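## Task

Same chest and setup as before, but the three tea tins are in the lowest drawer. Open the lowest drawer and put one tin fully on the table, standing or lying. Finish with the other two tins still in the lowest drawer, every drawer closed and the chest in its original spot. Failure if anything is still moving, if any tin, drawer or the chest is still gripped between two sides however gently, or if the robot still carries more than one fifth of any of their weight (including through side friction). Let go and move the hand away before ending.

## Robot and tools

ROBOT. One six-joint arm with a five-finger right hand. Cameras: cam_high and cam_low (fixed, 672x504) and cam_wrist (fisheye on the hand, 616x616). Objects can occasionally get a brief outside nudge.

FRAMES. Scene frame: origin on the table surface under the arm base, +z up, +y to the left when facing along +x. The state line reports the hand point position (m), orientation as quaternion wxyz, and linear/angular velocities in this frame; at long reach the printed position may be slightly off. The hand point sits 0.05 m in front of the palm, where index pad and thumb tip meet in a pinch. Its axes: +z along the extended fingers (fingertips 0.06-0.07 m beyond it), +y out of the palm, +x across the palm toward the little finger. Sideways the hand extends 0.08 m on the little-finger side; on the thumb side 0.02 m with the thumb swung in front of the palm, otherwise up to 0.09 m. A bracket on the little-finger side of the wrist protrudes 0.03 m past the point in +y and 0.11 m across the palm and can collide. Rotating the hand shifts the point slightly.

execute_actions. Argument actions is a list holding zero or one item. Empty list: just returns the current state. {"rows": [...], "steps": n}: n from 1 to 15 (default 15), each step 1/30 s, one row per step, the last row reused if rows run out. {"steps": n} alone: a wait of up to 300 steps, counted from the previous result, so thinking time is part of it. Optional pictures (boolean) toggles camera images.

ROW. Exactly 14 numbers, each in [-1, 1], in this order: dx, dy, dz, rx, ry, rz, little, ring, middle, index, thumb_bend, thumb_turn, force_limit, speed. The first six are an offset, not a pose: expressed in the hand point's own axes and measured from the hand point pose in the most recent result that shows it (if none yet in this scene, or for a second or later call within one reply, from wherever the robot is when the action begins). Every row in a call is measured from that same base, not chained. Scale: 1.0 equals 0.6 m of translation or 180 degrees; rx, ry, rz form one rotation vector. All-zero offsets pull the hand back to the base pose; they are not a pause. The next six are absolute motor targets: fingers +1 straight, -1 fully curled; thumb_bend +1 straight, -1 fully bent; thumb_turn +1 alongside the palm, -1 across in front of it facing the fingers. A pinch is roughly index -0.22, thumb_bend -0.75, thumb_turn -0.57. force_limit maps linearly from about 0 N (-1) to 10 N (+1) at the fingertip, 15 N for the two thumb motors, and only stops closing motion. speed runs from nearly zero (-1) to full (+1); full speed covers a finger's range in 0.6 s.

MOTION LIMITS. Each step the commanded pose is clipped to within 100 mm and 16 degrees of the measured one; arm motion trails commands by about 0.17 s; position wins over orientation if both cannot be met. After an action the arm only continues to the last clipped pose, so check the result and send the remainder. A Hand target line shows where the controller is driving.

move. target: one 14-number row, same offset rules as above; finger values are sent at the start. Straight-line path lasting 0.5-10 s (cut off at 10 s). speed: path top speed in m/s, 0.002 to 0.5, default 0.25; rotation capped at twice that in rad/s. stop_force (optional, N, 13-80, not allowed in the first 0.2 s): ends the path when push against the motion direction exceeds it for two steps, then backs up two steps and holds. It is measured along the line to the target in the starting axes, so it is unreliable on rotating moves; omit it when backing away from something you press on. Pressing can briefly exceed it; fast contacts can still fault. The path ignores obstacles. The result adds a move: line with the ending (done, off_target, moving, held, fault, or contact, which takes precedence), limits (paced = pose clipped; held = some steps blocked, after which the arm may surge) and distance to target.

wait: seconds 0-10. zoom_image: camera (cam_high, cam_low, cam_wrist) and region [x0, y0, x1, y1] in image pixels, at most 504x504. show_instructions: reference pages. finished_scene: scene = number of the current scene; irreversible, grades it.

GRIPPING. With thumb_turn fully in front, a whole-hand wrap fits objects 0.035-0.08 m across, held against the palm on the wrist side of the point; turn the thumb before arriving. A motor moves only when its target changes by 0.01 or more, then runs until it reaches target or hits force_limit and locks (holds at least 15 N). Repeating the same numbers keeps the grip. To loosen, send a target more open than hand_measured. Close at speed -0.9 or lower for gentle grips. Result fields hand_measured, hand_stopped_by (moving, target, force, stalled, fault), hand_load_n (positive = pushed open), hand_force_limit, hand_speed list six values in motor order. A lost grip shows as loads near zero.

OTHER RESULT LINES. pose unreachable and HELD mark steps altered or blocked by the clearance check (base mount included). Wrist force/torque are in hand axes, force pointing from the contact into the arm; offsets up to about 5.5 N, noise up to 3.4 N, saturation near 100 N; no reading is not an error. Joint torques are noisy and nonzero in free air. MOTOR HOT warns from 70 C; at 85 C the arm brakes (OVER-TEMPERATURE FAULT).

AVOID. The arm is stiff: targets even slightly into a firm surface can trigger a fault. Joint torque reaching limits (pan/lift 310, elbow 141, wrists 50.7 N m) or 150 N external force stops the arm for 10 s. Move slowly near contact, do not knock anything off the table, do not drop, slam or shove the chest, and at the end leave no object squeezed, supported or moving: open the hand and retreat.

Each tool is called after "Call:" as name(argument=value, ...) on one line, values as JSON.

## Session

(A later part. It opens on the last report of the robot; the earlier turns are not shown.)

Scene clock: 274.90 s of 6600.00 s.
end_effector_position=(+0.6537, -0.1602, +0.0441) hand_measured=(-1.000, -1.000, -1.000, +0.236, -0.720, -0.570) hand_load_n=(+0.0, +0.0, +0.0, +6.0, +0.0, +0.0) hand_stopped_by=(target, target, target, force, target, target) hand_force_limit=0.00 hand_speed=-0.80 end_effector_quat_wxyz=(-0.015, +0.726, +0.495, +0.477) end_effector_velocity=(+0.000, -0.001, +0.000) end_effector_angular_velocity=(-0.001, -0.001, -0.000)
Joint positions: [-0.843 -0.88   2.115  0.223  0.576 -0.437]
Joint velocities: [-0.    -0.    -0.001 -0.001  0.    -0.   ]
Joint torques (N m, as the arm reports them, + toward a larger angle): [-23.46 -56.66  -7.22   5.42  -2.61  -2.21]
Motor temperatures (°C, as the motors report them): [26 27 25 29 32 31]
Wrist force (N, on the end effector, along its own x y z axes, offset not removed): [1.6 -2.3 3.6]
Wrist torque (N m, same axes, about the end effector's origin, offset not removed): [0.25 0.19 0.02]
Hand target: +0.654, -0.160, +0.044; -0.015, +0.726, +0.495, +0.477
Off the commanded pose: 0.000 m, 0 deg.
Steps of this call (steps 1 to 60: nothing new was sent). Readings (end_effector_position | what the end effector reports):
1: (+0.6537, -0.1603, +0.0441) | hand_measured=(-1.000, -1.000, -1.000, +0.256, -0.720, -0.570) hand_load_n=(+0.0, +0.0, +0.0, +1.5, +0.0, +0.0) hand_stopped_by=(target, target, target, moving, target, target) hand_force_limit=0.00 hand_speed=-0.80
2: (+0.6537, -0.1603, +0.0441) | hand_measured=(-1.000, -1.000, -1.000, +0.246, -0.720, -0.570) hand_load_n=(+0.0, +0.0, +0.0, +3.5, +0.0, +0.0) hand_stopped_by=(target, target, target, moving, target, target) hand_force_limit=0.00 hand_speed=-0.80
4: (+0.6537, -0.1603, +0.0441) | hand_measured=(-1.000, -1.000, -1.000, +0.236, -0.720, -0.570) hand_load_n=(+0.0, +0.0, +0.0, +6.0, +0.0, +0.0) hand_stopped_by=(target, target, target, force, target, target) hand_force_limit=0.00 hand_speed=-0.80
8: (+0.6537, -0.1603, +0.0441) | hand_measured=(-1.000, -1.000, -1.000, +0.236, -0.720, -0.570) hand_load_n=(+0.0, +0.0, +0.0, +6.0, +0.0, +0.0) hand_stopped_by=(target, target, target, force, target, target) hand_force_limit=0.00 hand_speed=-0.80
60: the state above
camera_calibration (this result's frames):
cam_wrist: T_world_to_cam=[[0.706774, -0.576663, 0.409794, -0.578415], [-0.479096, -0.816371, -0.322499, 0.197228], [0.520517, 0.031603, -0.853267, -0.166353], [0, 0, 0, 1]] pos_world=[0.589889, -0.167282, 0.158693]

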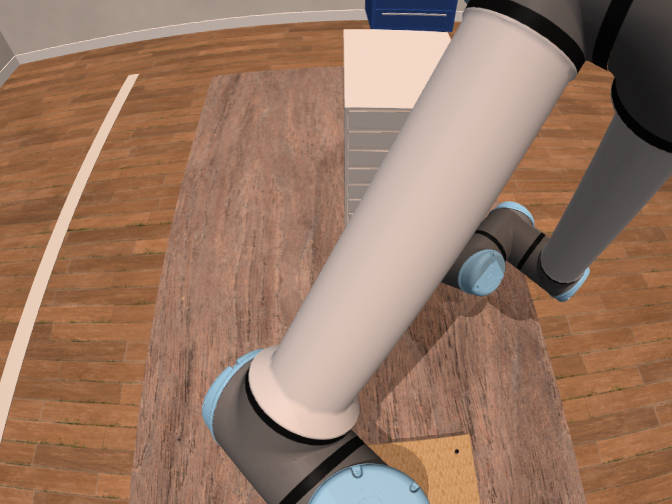

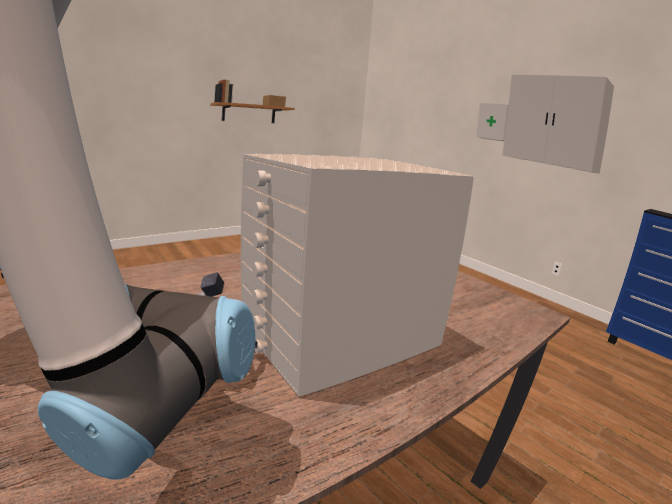

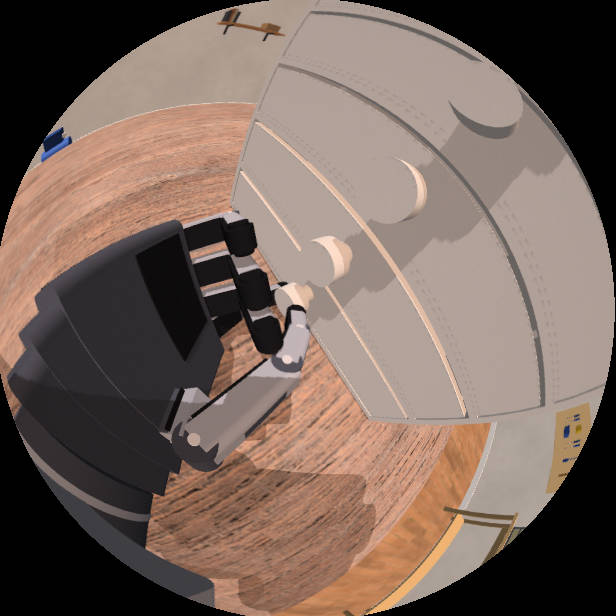

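Call:
execute_actions(actions=[{"rows":[[0,0,0,0,0,0,-1,-1,-1,0.32,-0.72,-0.57,0.0,0]],"steps":6}], pictures=false)

Call:
move(target=[0,0.0051,0.0043,0,0,0,-1,-1,-1,0.32,-0.72,-0.57,0.0,0], speed=0.003, stop_force=13)

Call:
execute_actions(actions=[{"rows":[[0,0,0,0,0,0,-1,-1,-1,-0.3,-0.72,-0.57,0.0,-0.7]],"steps":15}], pictures=false)

Call:
wait(seconds=1)

Call:
zoom_image(camera="cam_wrist", region=[220,190,420,400])

Scene clock: 284.37 s of 6600.00 s.
end_effector_position=(+0.6537, -0.1603, +0.0441) hand_measured=(-1.000, -1.000, -1.000, +0.320, -0.720, -0.570) hand_load_n=(+0.0, +0.0, +0.0, +0.0, +0.0, +0.0) hand_stopped_by=(target, target, target, moving, target, target) hand_force_limit=0.00 hand_speed=0.00 end_effector_quat_wxyz=(-0.015, +0.726, +0.495, +0.477) end_effector_velocity=(-0.000, -0.000, -0.000) end_effector_angular_velocity=(+0.001, +0.003, -0.001)
Joint positions: [-0.843 -0.88   2.115  0.223  0.576 -0.437]
Joint velocities: [-0.    -0.     0.     0.002  0.001  0.001]
Joint torques (N m, as the arm reports them, + toward a larger angle): [-20.63 -72.71  -6.51   4.93  -4.27  -1.77]
Motor temperatures (°C, as the motors report them): [26 27 25 29 32 31]
Wrist force (N, on the end effector, along its own x y z axes, offset not removed): [0.8 -3.7 -4.0]
Wrist torque (N m, same axes, about the end effector's origin, offset not removed): [-0.03 0.23 0.01]
Hand target: +0.654, -0.160, +0.044; -0.015, +0.726, +0.495, +0.477
Off the commanded pose: 0.000 m, 0 deg.
Steps of this call (steps 1 to 90: nothing new was sent; then 6.27 s passed at rest; steps 91 to 96: all 6 steps of this action). Readings (end_effector_position | what the end effector reports):
91: (+0.6537, -0.1602, +0.0441) | hand_measured=(-1.000, -1.000, -1.000, +0.236, -0.720, -0.570) hand_load_n=(+0.0, +0.0, +0.0, +6.0, +0.0, +0.0) hand_stopped_by=(target, target, target, moving, target, target) hand_force_limit=0.00 hand_speed=0.00
92: (+0.6537, -0.1602, +0.0441) | hand_measured=(-1.000, -1.000, -1.000, +0.236, -0.720, -0.570) hand_load_n=(+0.0, +0.0, +0.0, +6.0, +0.0, +0.0) hand_stopped_by=(target, target, target, moving, target, target) hand_force_limit=0.00 hand_speed=0.00
94: (+0.6537, -0.1603, +0.0441) | hand_measured=(-1.000, -1.000, -1.000, +0.286, -0.720, -0.570) hand_load_n=(+0.0, +0.0, +0.0, +0.0, +0.0, +0.0) hand_stopped_by=(target, target, target, moving, target, target) hand_force_limit=0.00 hand_speed=0.00
96: the state above

Scene clock: 286.17 s of 6600.00 s.
end_effector_position=(+0.6576, -0.1605, +0.0441) hand_measured=(-1.000, -1.000, -1.000, +0.320, -0.720, -0.570) hand_load_n=(+0.0, +0.0, +0.0, +0.0, +0.0, +0.0) hand_stopped_by=(target, target, target, target, target, target) hand_force_limit=0.00 hand_speed=0.00 end_effector_quat_wxyz=(-0.015, +0.726, +0.495, +0.477) end_effector_velocity=(+0.001, -0.000, +0.000) end_effector_angular_velocity=(-0.000, -0.001, +0.000)
Joint positions: [-0.837 -0.88   2.108  0.22   0.577 -0.426]
Joint velocities: [ 0.002  0.    -0.002 -0.001 -0.     0.003]
Joint torques (N m, as the arm reports them, + toward a larger angle): [ 20.88 -43.54 -15.95   1.65   0.8    3.15]
Motor temperatures (°C, as the motors report them): [26 27 25 29 32 31]
Wrist force (N, on the end effector, along its own x y z axes, offset not removed): [-8.6 0.3 -2.1]
Wrist torque (N m, same axes, about the end effector's origin, offset not removed): [0.19 1.60 -0.53]
Hand target: +0.658, -0.161, +0.044; -0.015, +0.726, +0.495, +0.477
Off the commanded pose: 0.000 m, 0 deg.
move: done
camera_calibration (this result's frames):
cam_wrist: T_world_to_cam=[[0.706746, -0.576683, 0.409814, -0.58132], [-0.479108, -0.816357, -0.322516, 0.19886], [0.520544, 0.0315914, -0.85325, -0.168389], [0, 0, 0, 1]] pos_world=[0.593775, -0.167576, 0.158691]

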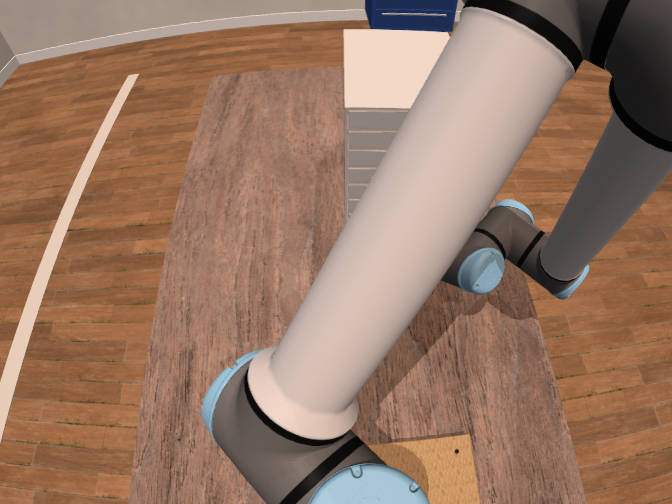

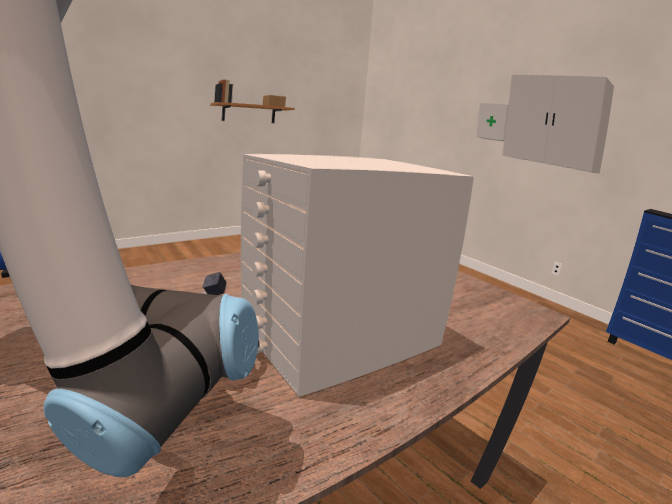

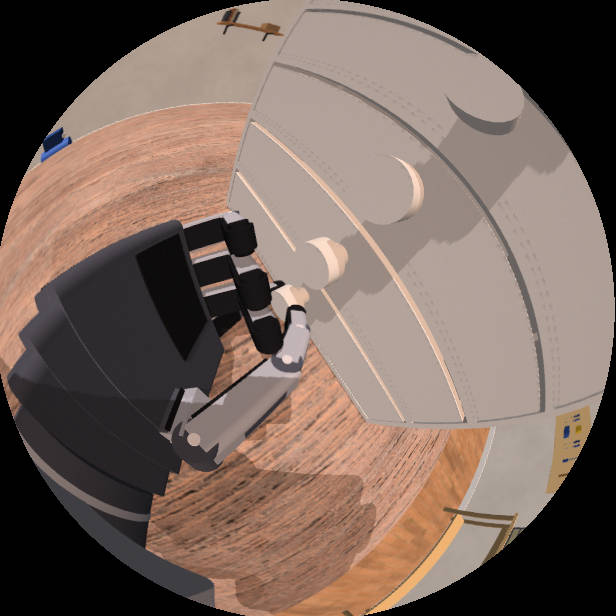

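Scene clock: 286.67 s of 6600.00 s.
end_effector_position=(+0.6576, -0.1605, +0.0441) hand_measured=(-1.000, -1.000, -1.000, +0.224, -0.720, -0.570) hand_load_n=(+0.0, +0.0, +0.0, +6.0, +0.0, +0.0) hand_stopped_by=(target, target, target, force, target, target) hand_force_limit=0.00 hand_speed=-0.70 end_effector_quat_wxyz=(-0.015, +0.726, +0.495, +0.477) end_effector_velocity=(+0.000, -0.001, +0.000) end_effector_angular_velocity=(-0.001, -0.000, +0.000)
Joint positions: [-0.837 -0.88   2.108  0.22   0.577 -0.426]
Joint velocities: [-0.    -0.    -0.001  0.001  0.    -0.001]
Joint torques (N m, as the arm reports them, + toward a larger angle): [  9.56 -47.57 -11.87   2.2    0.77  -0.46]
Motor temperatures (°C, as the motors report them): [26 27 25 29 32 31]
Wrist force (N, on the end effector, along its own x y z axes, offset not removed): [4.4 -1.4 4.4]
Wrist torque (N m, same axes, about the end effector's origin, offset not removed): [0.49 -0.05 0.17]
Hand target: +0.658, -0.161, +0.044; -0.015, +0.726, +0.495, +0.477
Off the commanded pose: 0.000 m, 0 deg.
Steps of this call (steps 1 to 15: all 15 steps of this action). Readings (end_effector_position | what the end effector reports):
1: (+0.6576, -0.1605, +0.0441) | hand_measured=(-1.000, -1.000, -1.000, +0.320, -0.720, -0.570) hand_load_n=(+0.0, +0.0, +0.0, +0.0, +0.0, +0.0) hand_stopped_by=(target, target, target, moving, target, target) hand_force_limit=0.00 hand_speed=-0.70
2: (+0.6576, -0.1605, +0.0441) | hand_measured=(-1.000, -1.000, -1.000, +0.320, -0.720, -0.570) hand_load_n=(+0.0, +0.0, +0.0, +0.0, +0.0, +0.0) hand_stopped_by=(target, target, target, moving, target, target) hand_force_limit=0.00 hand_speed=-0.70
4: (+0.6576, -0.1605, +0.0441) | hand_measured=(-1.000, -1.000, -1.000, +0.304, -0.720, -0.570) hand_load_n=(+0.0, +0.0, +0.0, +0.0, +0.0, +0.0) hand_stopped_by=(target, target, target, moving, target, target) hand_force_limit=0.00 hand_speed=-0.70
8: (+0.6576, -0.1605, +0.0441) | hand_measured=(-1.000, -1.000, -1.000, +0.238, -0.720, -0.570) hand_load_n=(+0.0, +0.0, +0.0, +3.0, +0.0, +0.0) hand_stopped_by=(target, target, target, moving, target, target) hand_force_limit=0.00 hand_speed=-0.70
15: the state above

Scene clock: 287.67 s of 6600.00 s.
end_effector_position=(+0.6576, -0.1605, +0.0441) hand_measured=(-1.000, -1.000, -1.000, +0.224, -0.720, -0.570) hand_load_n=(+0.0, +0.0, +0.0, +6.0, +0.0, +0.0) hand_stopped_by=(target, target, target, force, target, target) hand_force_limit=0.00 hand_speed=-0.70 end_effector_quat_wxyz=(-0.015, +0.726, +0.495, +0.477) end_effector_velocity=(-0.000, +0.001, -0.000) end_effector_angular_velocity=(+0.001, +0.001, +0.000)
Joint positions: [-0.837 -0.88   2.108  0.22   0.577 -0.426]
Joint velocities: [ 0.001  0.     0.001  0.    -0.     0.001]
Joint torques (N m, as the arm reports them, + toward a larger angle): [-12.47 -53.76  -8.1    4.06  -0.28  -2.31]
Motor temperatures (°C, as the motors report them): [26 27 25 29 32 31]
Wrist force (N, on the end effector, along its own x y z axes, offset not removed): [5.7 -1.0 2.2]
Wrist torque (N m, same axes, about the end effector's origin, offset not removed): [0.94 -0.27 0.15]
Hand target: +0.658, -0.161, +0.044; -0.015, +0.726, +0.495, +0.477
Off the commanded pose: 0.000 m, 0 deg.
Steps of this call (steps 1 to 30: nothing new was sent). Readings (end_effector_position | what the end effector reports):
1: (+0.6576, -0.1605, +0.0441) | hand_measured=(-1.000, -1.000, -1.000, +0.224, -0.720, -0.570) hand_load_n=(+0.0, +0.0, +0.0, +6.0, +0.0, +0.0) hand_stopped_by=(target, target, target, force, target, target) hand_force_limit=0.00 hand_speed=-0.70
2: (+0.6576, -0.1605, +0.0441) | hand_measured=(-1.000, -1.000, -1.000, +0.224, -0.720, -0.570) hand_load_n=(+0.0, +0.0, +0.0, +6.0, +0.0, +0.0) hand_stopped_by=(target, target, target, force, target, target) hand_force_limit=0.00 hand_speed=-0.70
4: (+0.6576, -0.1605, +0.0441) | hand_measured=(-1.000, -1.000, -1.000, +0.224, -0.720, -0.570) hand_load_n=(+0.0, +0.0, +0.0, +6.0, +0.0, +0.0) hand_stopped_by=(target, target, target, force, target, target) hand_force_limit=0.00 hand_speed=-0.70
8: (+0.6576, -0.1605, +0.0441) | hand_measured=(-1.000, -1.000, -1.000, +0.224, -0.720, -0.570) hand_load_n=(+0.0, +0.0, +0.0, +6.0, +0.0, +0.0) hand_stopped_by=(target, target, target, force, target, target) hand_force_limit=0.00 hand_speed=-0.70
30: the state above
camera_calibration (this result's frames):
cam_wrist: T_world_to_cam=[[0.706773, -0.576654, 0.409807, -0.581314], [-0.479083, -0.816377, -0.322503, 0.198857], [0.52053, 0.031605, -0.853258, -0.168395], [0, 0, 0, 1]] pos_world=[0.593781, -0.167553, 0.158674]

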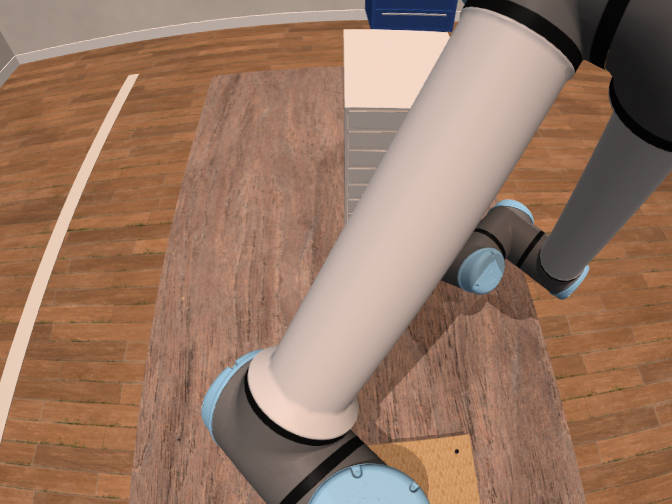

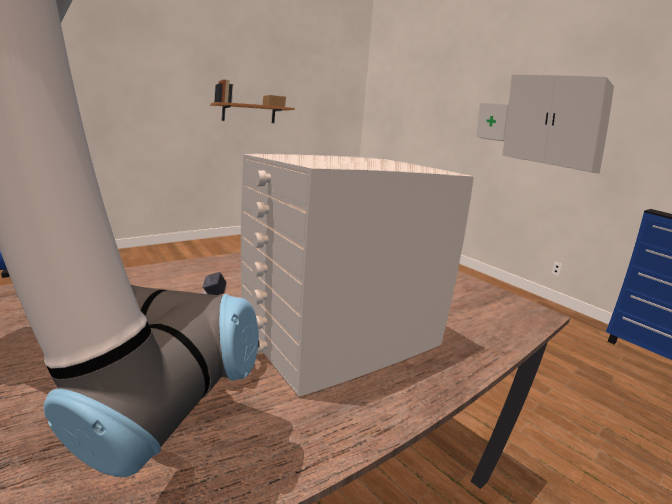

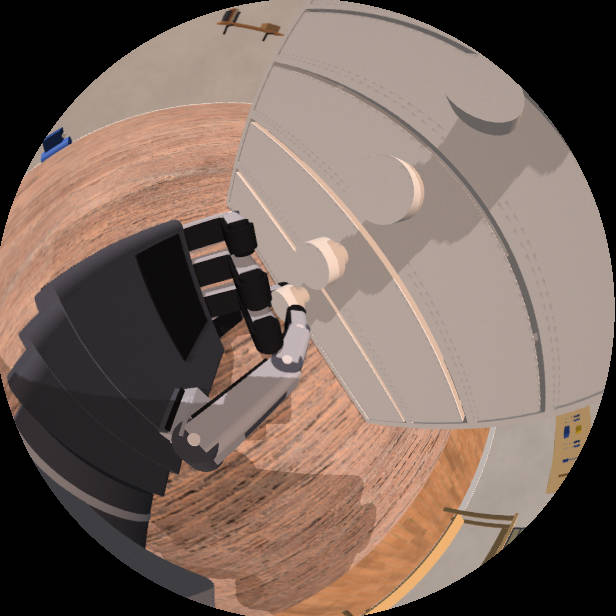

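Region (220, 190, 420, 400) of cam_wrist's 616x616 image, scaled by 2.400, with more detail than that image has; it fills the left 480 columns of this view, and the rest is white.

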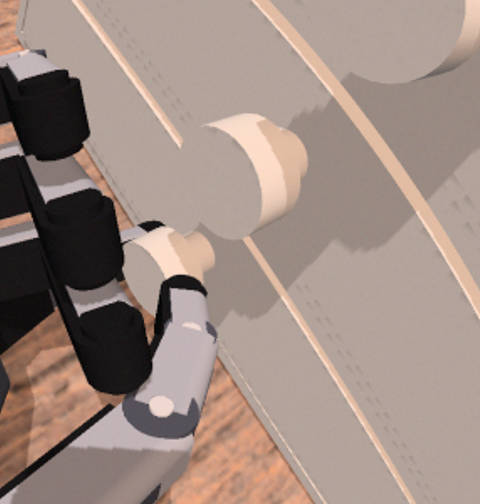

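Call:
move(target=[0,-0.0043,0.0051,0,0,0,-1,-1,-1,-0.3,-0.69,-0.57,0.0,-0.7], speed=0.003, stop_force=13)

Call:
execute_actions(actions=[{"rows":[[0,0,0,0,0,0,-1,-1,-1,-0.35,-0.69,-0.57,0.4,-0.75]],"steps":15}])

Call:
zoom_image(camera="cam_wrist", region=[220,190,420,400])

Scene clock: 302.73 s of 6600.00 s.
end_effector_position=(+0.6577, -0.1578, +0.0414) hand_measured=(-1.000, -1.000, -1.000, +0.222, -0.690, -0.570) hand_load_n=(+0.0, +0.0, +0.0, +0.0, +0.0, +0.0) hand_stopped_by=(target, target, target, force, target, target) hand_force_limit=0.00 hand_speed=-0.70 end_effector_quat_wxyz=(-0.015, +0.726, +0.495, +0.477) end_effector_velocity=(-0.000, +0.001, -0.001) end_effector_angular_velocity=(+0.000, +0.001, +0.000)
Joint positions: [-0.833 -0.877  2.11   0.209  0.577 -0.419]
Joint velocities: [ 0.001  0.001  0.002 -0.002  0.001  0.001]
Joint torques (N m, as the arm reports them, + toward a larger angle): [ 18.69 -41.98  -4.08   1.65   1.29   3.64]
Motor temperatures (°C, as the motors report them): [26 27 25 29 32 31]
Wrist force (N, on the end effector, along its own x y z axes, offset not removed): [-2.0 -3.2 -1.8]
Wrist torque (N m, same axes, about the end effector's origin, offset not removed): [-0.35 0.79 -0.46]
Hand target: +0.658, -0.158, +0.041; -0.015, +0.726, +0.495, +0.477
Off the commanded pose: 0.000 m, 0 deg.
After step 90, 10.50 s passed at rest.
move: done
camera_calibration (this result's frames):
cam_wrist: T_world_to_cam=[[0.706772, -0.576652, 0.409811, -0.578732], [-0.479081, -0.816378, -0.322503, 0.2003], [0.520533, 0.0316034, -0.853257, -0.170931], [0, 0, 0, 1]] pos_world=[0.593966, -0.164804, 0.15592]

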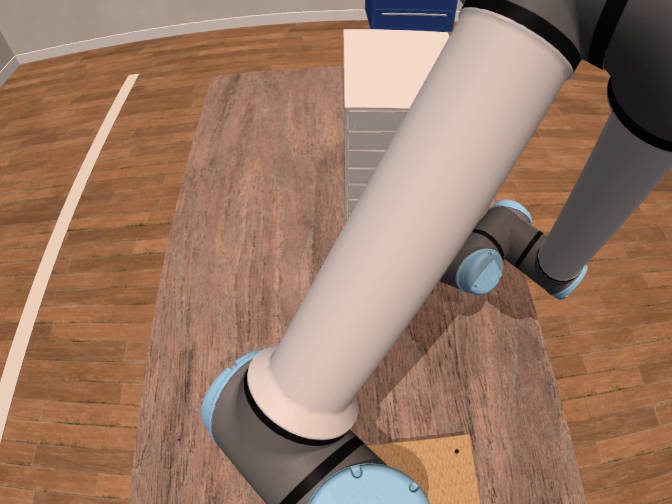

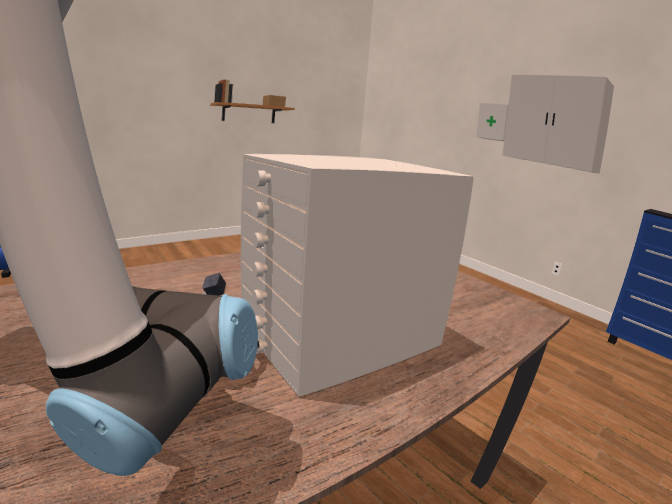

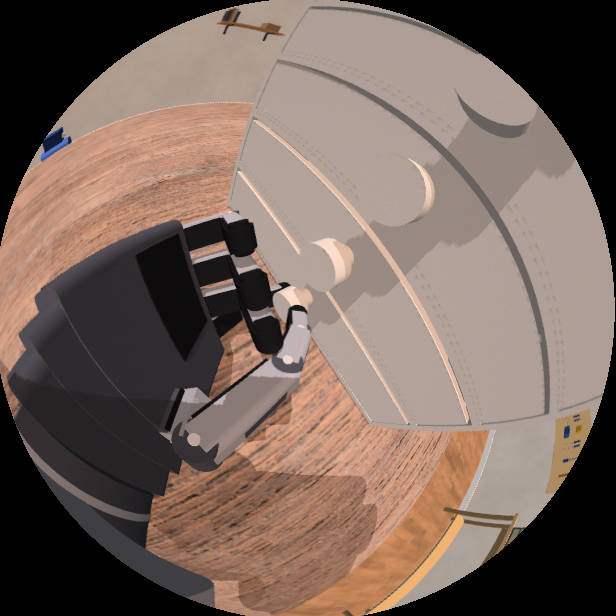

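Scene clock: 303.23 s of 6600.00 s.
end_effector_position=(+0.6577, -0.1577, +0.0413) hand_measured=(-1.000, -1.000, -1.000, +0.158, -0.690, -0.570) hand_load_n=(+0.0, +0.0, +0.0, +8.5, +0.5, -0.5) hand_stopped_by=(target, target, target, force, target, target) hand_force_limit=0.40 hand_speed=-0.75 end_effector_quat_wxyz=(-0.015, +0.726, +0.495, +0.477) end_effector_velocity=(+0.001, -0.001, +0.000) end_effector_angular_velocity=(-0.000, -0.001, -0.001)
Joint positions: [-0.833 -0.877  2.11   0.209  0.577 -0.419]
Joint velocities: [-0.     0.    -0.002 -0.001 -0.     0.002]
Joint torques (N m, as the arm reports them, + toward a larger angle): [  8.27 -45.88 -12.43   4.16   0.99   0.71]
Motor temperatures (°C, as the motors report them): [26 27 25 29 32 31]
Wrist force (N, on the end effector, along its own x y z axes, offset not removed): [5.2 -7.6 3.2]
Wrist torque (N m, same axes, about the end effector's origin, offset not removed): [-0.10 -0.17 0.17]
Hand target: +0.658, -0.158, +0.041; -0.015, +0.726, +0.495, +0.477
Off the commanded pose: 0.000 m, 0 deg.
Steps of this call (steps 1 to 15: all 15 steps of this action). Readings (end_effector_position | what the end effector reports):
1: (+0.6577, -0.1578, +0.0413) | hand_measured=(-1.000, -1.000, -1.000, +0.222, -0.690, -0.570) hand_load_n=(+0.0, +0.0, +0.0, +0.0, +0.0, +0.0) hand_stopped_by=(target, target, target, moving, target, target) hand_force_limit=0.40 hand_speed=-0.75
2: (+0.6577, -0.1578, +0.0413) | hand_measured=(-1.000, -1.000, -1.000, +0.222, -0.690, -0.570) hand_load_n=(+0.0, +0.0, +0.0, +0.0, +0.0, +0.0) hand_stopped_by=(target, target, target, moving, target, target) hand_force_limit=0.40 hand_speed=-0.75
4: (+0.6577, -0.1578, +0.0413) | hand_measured=(-1.000, -1.000, -1.000, +0.210, -0.690, -0.570) hand_load_n=(+0.0, +0.0, +0.0, +0.0, +0.0, +0.0) hand_stopped_by=(target, target, target, moving, target, target) hand_force_limit=0.40 hand_speed=-0.75
8: (+0.6577, -0.1577, +0.0413) | hand_measured=(-1.000, -1.000, -1.000, +0.156, -0.690, -0.570) hand_load_n=(+0.0, +0.0, +0.0, +9.5, +0.5, -0.5) hand_stopped_by=(target, target, target, force, target, target) hand_force_limit=0.40 hand_speed=-0.75
15: the state above
camera_calibration (this result's frames):
cam_wrist: T_world_to_cam=[[0.706805, -0.576667, 0.409733, -0.578676], [-0.479092, -0.816366, -0.322518, 0.200335], [0.520478, 0.0316571, -0.853288, -0.170905], [0, 0, 0, 1]] pos_world=[0.593943, -0.164746, 0.155883]

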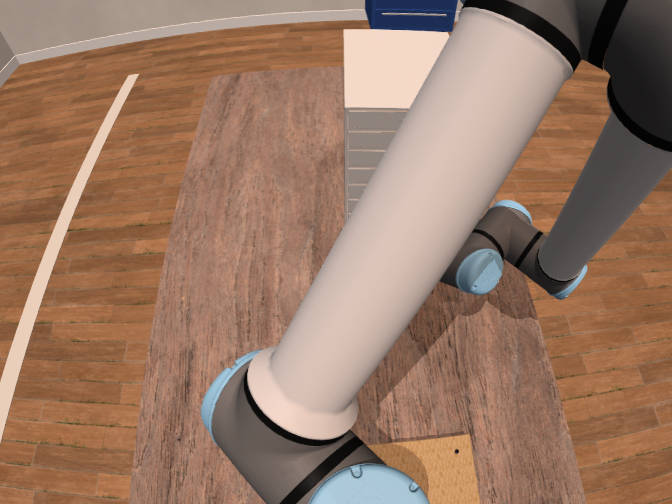

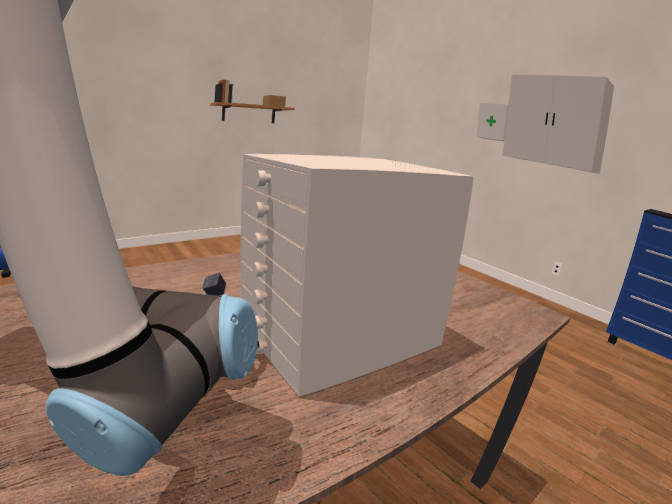

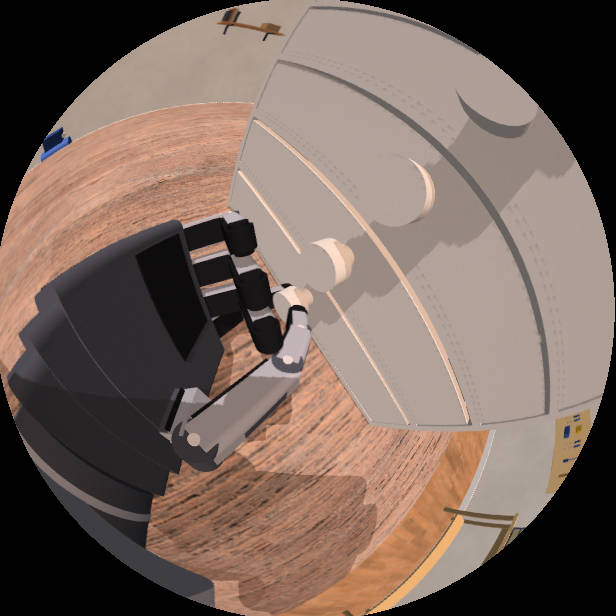

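Region (220, 190, 420, 400) of cam_wrist's 616x616 image, scaled by 2.400, with more detail than that image has; it fills the left 480 columns of this view, and the rest is white.

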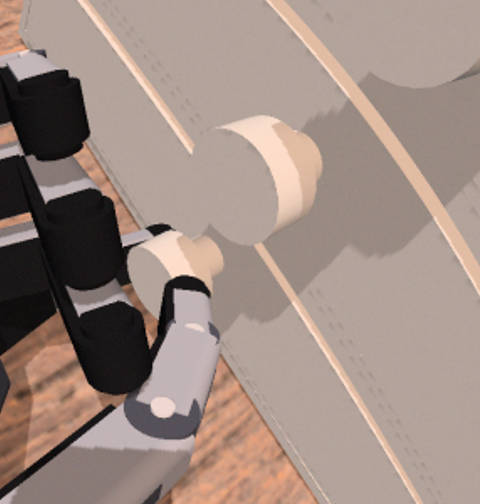

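Call:
move(target=[0,-0.0027,0.0032,0,0,0,-1,-1,-1,-0.35,-0.69,-0.57,0.4,-0.75], speed=0.003, stop_force=13)

Call:
execute_actions(actions=[{"rows":[[0,0,0,0,0,0,-1,-1,-1,-0.3,-0.69,-0.57,0.5,-0.75]],"steps":15}], pictures=false)

Scene clock: 309.73 s of 6600.00 s.
end_effector_position=(+0.6578, -0.1567, +0.0403) hand_measured=(-1.000, -1.000, -1.000, +0.158, -0.688, -0.570) hand_load_n=(+0.0, +0.0, +0.0, +3.5, +2.5, -0.5) hand_stopped_by=(target, target, target, force, target, target) hand_force_limit=0.40 hand_speed=-0.75 end_effector_quat_wxyz=(-0.015, +0.726, +0.495, +0.477) end_effector_velocity=(-0.001, +0.001, +0.000) end_effector_angular_velocity=(+0.003, +0.002, +0.001)
Joint positions: [-0.831 -0.876  2.111  0.205  0.577 -0.416]
Joint velocities: [ 0.    -0.     0.001  0.004 -0.001 -0.002]
Joint torques (N m, as the arm reports them, + toward a larger angle): [-16.72 -61.23 -11.59   7.25   0.41  -2.1 ]
Motor temperatures (°C, as the motors report them): [26 27 25 29 32 31]
Wrist force (N, on the end effector, along its own x y z axes, offset not removed): [-0.9 0.0 4.4]
Wrist torque (N m, same axes, about the end effector's origin, offset not removed): [-0.35 -0.01 -0.25]
Hand target: +0.658, -0.157, +0.041; -0.015, +0.726, +0.495, +0.477
Off the commanded pose: 0.001 m, 0 deg.
After step 90, 2.63 s passed at rest.
move: contact
camera_calibration (this result's frames):
cam_wrist: T_world_to_cam=[[0.706802, -0.57667, 0.409734, -0.577731], [-0.479064, -0.816361, -0.322571, 0.20089], [0.520508, 0.0317046, -0.853268, -0.171863], [0, 0, 0, 1]] pos_world=[0.594037, -0.163713, 0.154872]

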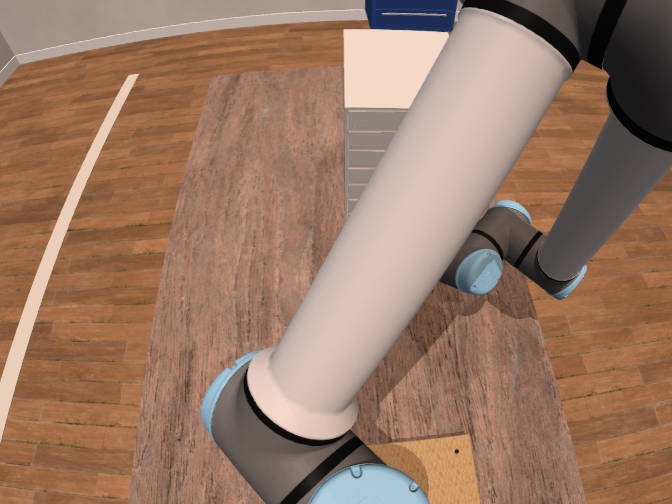

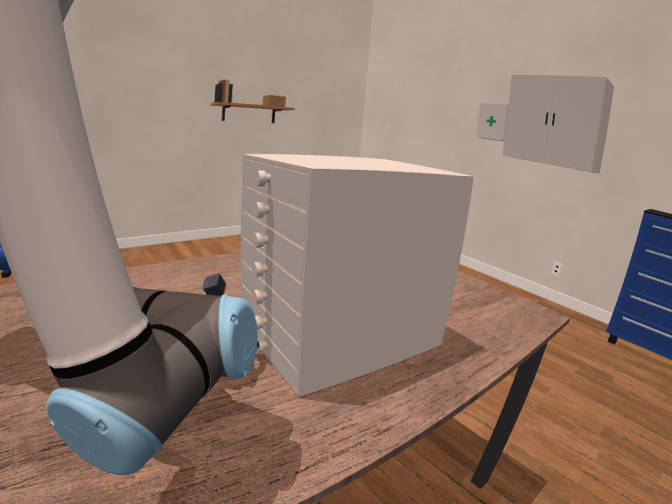

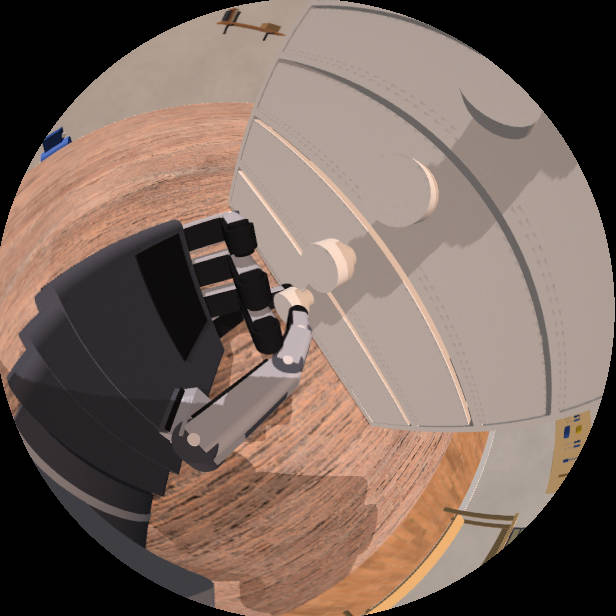

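Scene clock: 310.23 s of 6600.00 s.
end_effector_position=(+0.6578, -0.1567, +0.0403) hand_measured=(-1.000, -1.000, -1.000, +0.134, -0.688, -0.570) hand_load_n=(+0.0, +0.0, +0.0, +10.5, +3.5, -1.0) hand_stopped_by=(target, target, target, force, target, target) hand_force_limit=0.50 hand_speed=-0.75 end_effector_quat_wxyz=(-0.015, +0.726, +0.495, +0.477) end_effector_velocity=(+0.000, -0.000, +0.000) end_effector_angular_velocity=(+0.000, -0.001, +0.000)
Joint positions: [-0.831 -0.876  2.111  0.205  0.577 -0.416]
Joint velocities: [-0.     0.    -0.     0.001 -0.001 -0.001]
Joint torques (N m, as the arm reports them, + toward a larger angle): [-10.69 -53.77 -11.63   2.05   0.27   1.61]
Motor temperatures (°C, as the motors report them): [26 27 25 29 32 31]
Wrist force (N, on the end effector, along its own x y z axes, offset not removed): [1.5 -2.6 1.0]
Wrist torque (N m, same axes, about the end effector's origin, offset not removed): [0.15 0.40 -0.12]
Hand target: +0.658, -0.157, +0.040; -0.015, +0.726, +0.495, +0.477
Off the commanded pose: 0.000 m, 0 deg.
Steps of this call (steps 1 to 15: all 15 steps of this action). Readings (end_effector_position | what the end effector reports):
1: (+0.6578, -0.1567, +0.0403) | hand_measured=(-1.000, -1.000, -1.000, +0.158, -0.688, -0.570) hand_load_n=(+0.0, +0.0, +0.0, +3.5, +2.5, -0.5) hand_stopped_by=(target, target, target, moving, target, target) hand_force_limit=0.50 hand_speed=-0.75
2: (+0.6578, -0.1567, +0.0403) | hand_measured=(-1.000, -1.000, -1.000, +0.158, -0.688, -0.570) hand_load_n=(+0.0, +0.0, +0.0, +4.0, +2.5, -0.5) hand_stopped_by=(target, target, target, moving, target, target) hand_force_limit=0.50 hand_speed=-0.75
4: (+0.6578, -0.1567, +0.0403) | hand_measured=(-1.000, -1.000, -1.000, +0.146, -0.688, -0.570) hand_load_n=(+0.0, +0.0, +0.0, +7.5, +3.0, -0.5) hand_stopped_by=(target, target, target, moving, target, target) hand_force_limit=0.50 hand_speed=-0.75
8: (+0.6578, -0.1567, +0.0403) | hand_measured=(-1.000, -1.000, -1.000, +0.134, -0.688, -0.570) hand_load_n=(+0.0, +0.0, +0.0, +10.5, +3.5, -1.0) hand_stopped_by=(target, target, target, force, target, target) hand_force_limit=0.50 hand_speed=-0.75
15: the state above

Call:
move(target=[0,-0.0255,-0.0214,0,0,0,-1,-1,-1,-0.3,-0.69,-0.57,0.5,-0.75], speed=0.008, stop_force=25)

Call:
zoom_image(camera="cam_wrist", region=[220,190,420,400])

Scene clock: 319.83 s of 6600.00 s.
end_effector_position=(+0.6382, -0.1552, +0.0404) hand_measured=(-1.000, -1.000, -1.000, +0.134, -0.688, -0.570) hand_load_n=(+0.0, +0.0, +0.0, +9.0, +4.5, -0.5) hand_stopped_by=(target, target, target, force, target, target) hand_force_limit=0.50 hand_speed=-0.75 end_effector_quat_wxyz=(-0.015, +0.726, +0.495, +0.477) end_effector_velocity=(-0.001, -0.001, +0.001) end_effector_angular_velocity=(-0.001, -0.002, +0.000)
Joint positions: [-0.862 -0.877  2.145  0.219  0.574 -0.473]
Joint velocities: [-0.004 -0.     0.002  0.003 -0.001 -0.008]
Joint torques (N m, as the arm reports them, + toward a larger angle): [-25.38 -73.03  -3.12   5.81  -4.68  -2.77]
Motor temperatures (°C, as the motors report them): [26 27 25 29 32 31]
Wrist force (N, on the end effector, along its own x y z axes, offset not removed): [-3.1 1.9 -1.4]
Wrist torque (N m, same axes, about the end effector's origin, offset not removed): [0.66 0.34 -0.29]
Hand target: +0.638, -0.155, +0.040; -0.015, +0.726, +0.495, +0.477
Off the commanded pose: 0.000 m, 0 deg.
After step 90, 3.87 s passed at rest.
move: done
camera_calibration (this result's frames):
cam_wrist: T_world_to_cam=[[0.706862, -0.576602, 0.409727, -0.563065], [-0.478994, -0.816408, -0.322555, 0.192631], [0.520491, 0.0317451, -0.853277, -0.161607], [0, 0, 0, 1]] pos_world=[0.574393, -0.162268, 0.154942]

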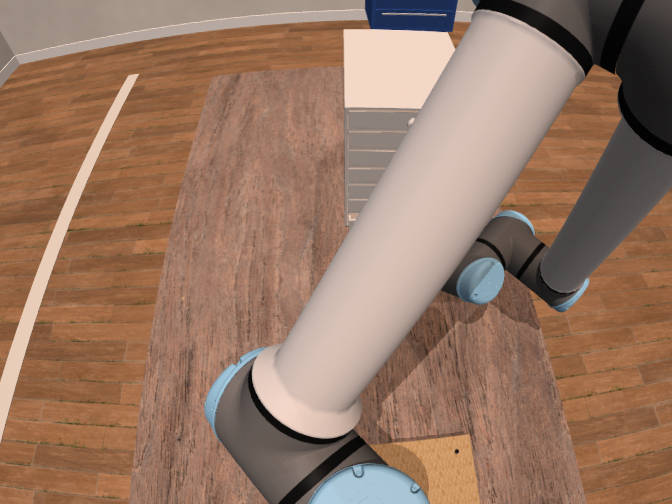

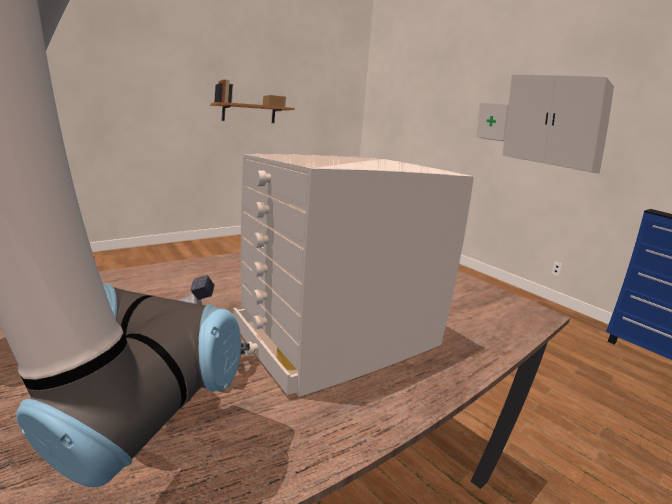

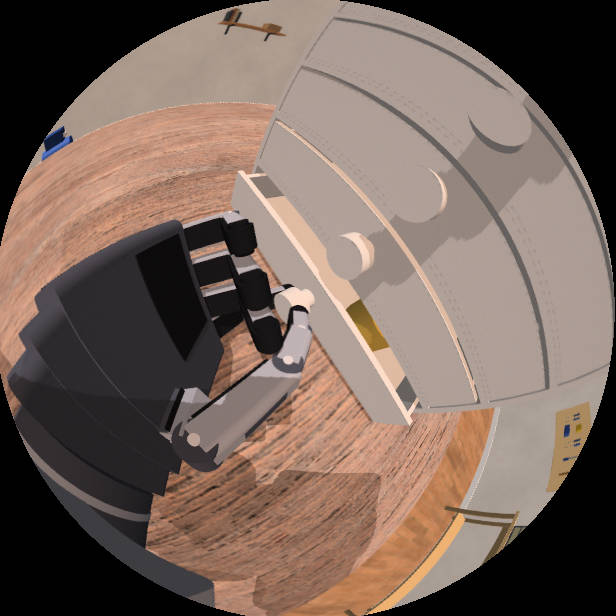

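Region (220, 190, 420, 400) of cam_wrist's 616x616 image, scaled by 2.400, with more detail than that image has; it fills the left 480 columns of this view, and the rest is white.

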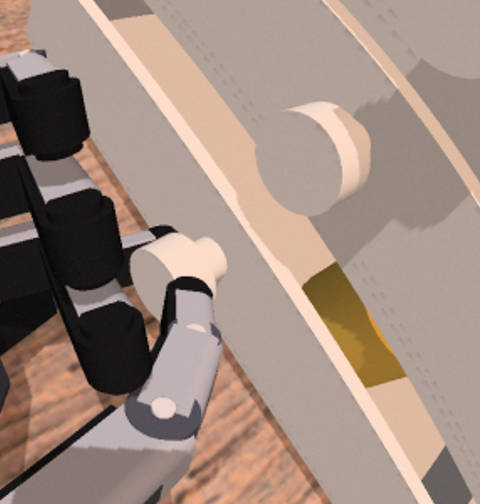

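Call:
execute_actions(actions=[])

Scene clock: 350.80 s of 6600.00 s.
end_effector_position=(+0.6379, -0.1552, +0.0403) hand_measured=(-1.000, -1.000, -1.000, +0.134, -0.688, -0.570) hand_load_n=(+0.0, +0.0, +0.0, +9.0, +4.5, -0.5) hand_stopped_by=(target, target, target, force, target, target) hand_force_limit=0.50 hand_speed=-0.75 end_effector_quat_wxyz=(-0.015, +0.726, +0.495, +0.477) end_effector_velocity=(-0.001, +0.001, -0.000) end_effector_angular_velocity=(+0.003, +0.001, -0.000)
Joint positions: [-0.863 -0.877  2.145  0.219  0.574 -0.474]
Joint velocities: [ 0.    -0.     0.001  0.001 -0.001  0.001]
Joint torques (N m, as the arm reports them, + toward a larger angle): [-18.94 -41.86  -2.26   5.86  -5.04  -2.4 ]
Motor temperatures (°C, as the motors report them): [26 27 25 29 32 31]
Wrist force (N, on the end effector, along its own x y z axes, offset not removed): [-4.2 3.6 3.0]
Wrist torque (N m, same axes, about the end effector's origin, offset not removed): [0.65 0.28 -0.24]
Hand target: +0.638, -0.155, +0.040; -0.015, +0.726, +0.495, +0.477
Off the commanded pose: 0.000 m, 0 deg.
Steps of this call (steps 1 to 90: nothing new was sent; then 27.97 s passed at rest). Readings (end_effector_position | what the end effector reports):
1: (+0.6381, -0.1552, +0.0404) | hand_measured=(-1.000, -1.000, -1.000, +0.134, -0.688, -0.570) hand_load_n=(+0.0, +0.0, +0.0, +9.0, +4.5, -0.5) hand_stopped_by=(target, target, target, force, target, target) hand_force_limit=0.50 hand_speed=-0.75
2: (+0.6381, -0.1552, +0.0404) | hand_measured=(-1.000, -1.000, -1.000, +0.134, -0.688, -0.570) hand_load_n=(+0.0, +0.0, +0.0, +9.0, +4.5, -0.5) hand_stopped_by=(target, target, target, force, target, target) hand_force_limit=0.50 hand_speed=-0.75
4: (+0.6380, -0.1552, +0.0404) | hand_measured=(-1.000, -1.000, -1.000, +0.134, -0.688, -0.570) hand_load_n=(+0.0, +0.0, +0.0, +9.0, +4.5, -0.5) hand_stopped_by=(target, target, target, force, target, target) hand_force_limit=0.50 hand_speed=-0.75
8: (+0.6379, -0.1552, +0.0404) | hand_measured=(-1.000, -1.000, -1.000, +0.134, -0.688, -0.570) hand_load_n=(+0.0, +0.0, +0.0, +9.0, +4.5, -0.5) hand_stopped_by=(target, target, target, force, target, target) hand_force_limit=0.50 hand_speed=-0.75
90: the state above
camera_calibration (this result's frames):
cam_wrist: T_world_to_cam=[[0.706889, -0.576607, 0.409674, -0.562847], [-0.478988, -0.816403, -0.322579, 0.192504], [0.52046, 0.0317984, -0.853294, -0.161454], [0, 0, 0, 1]] pos_world=[0.574108, -0.162246, 0.154914]

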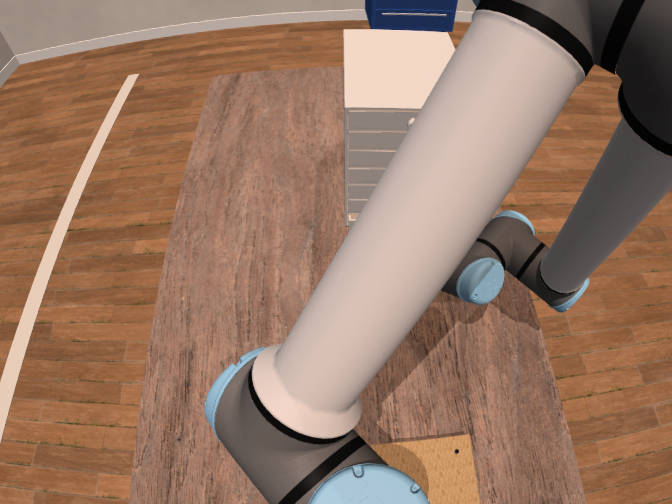

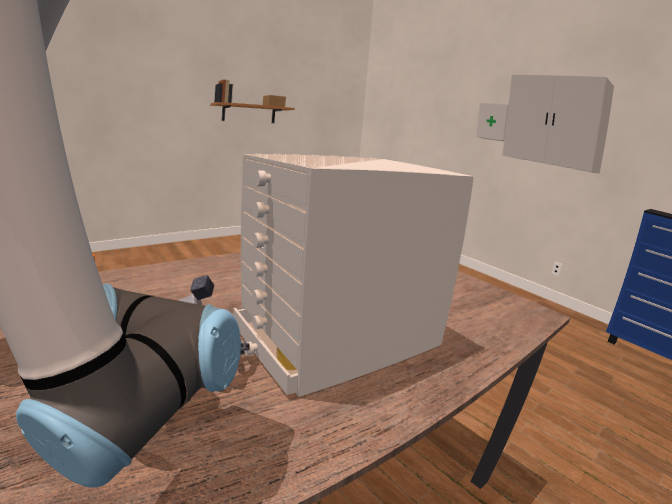

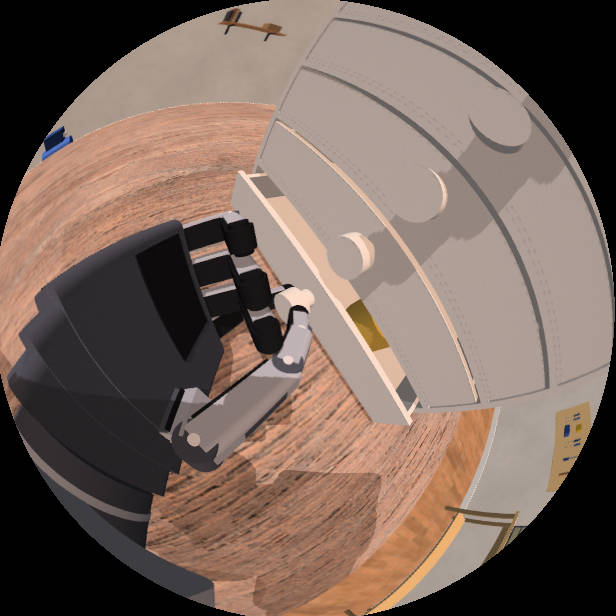

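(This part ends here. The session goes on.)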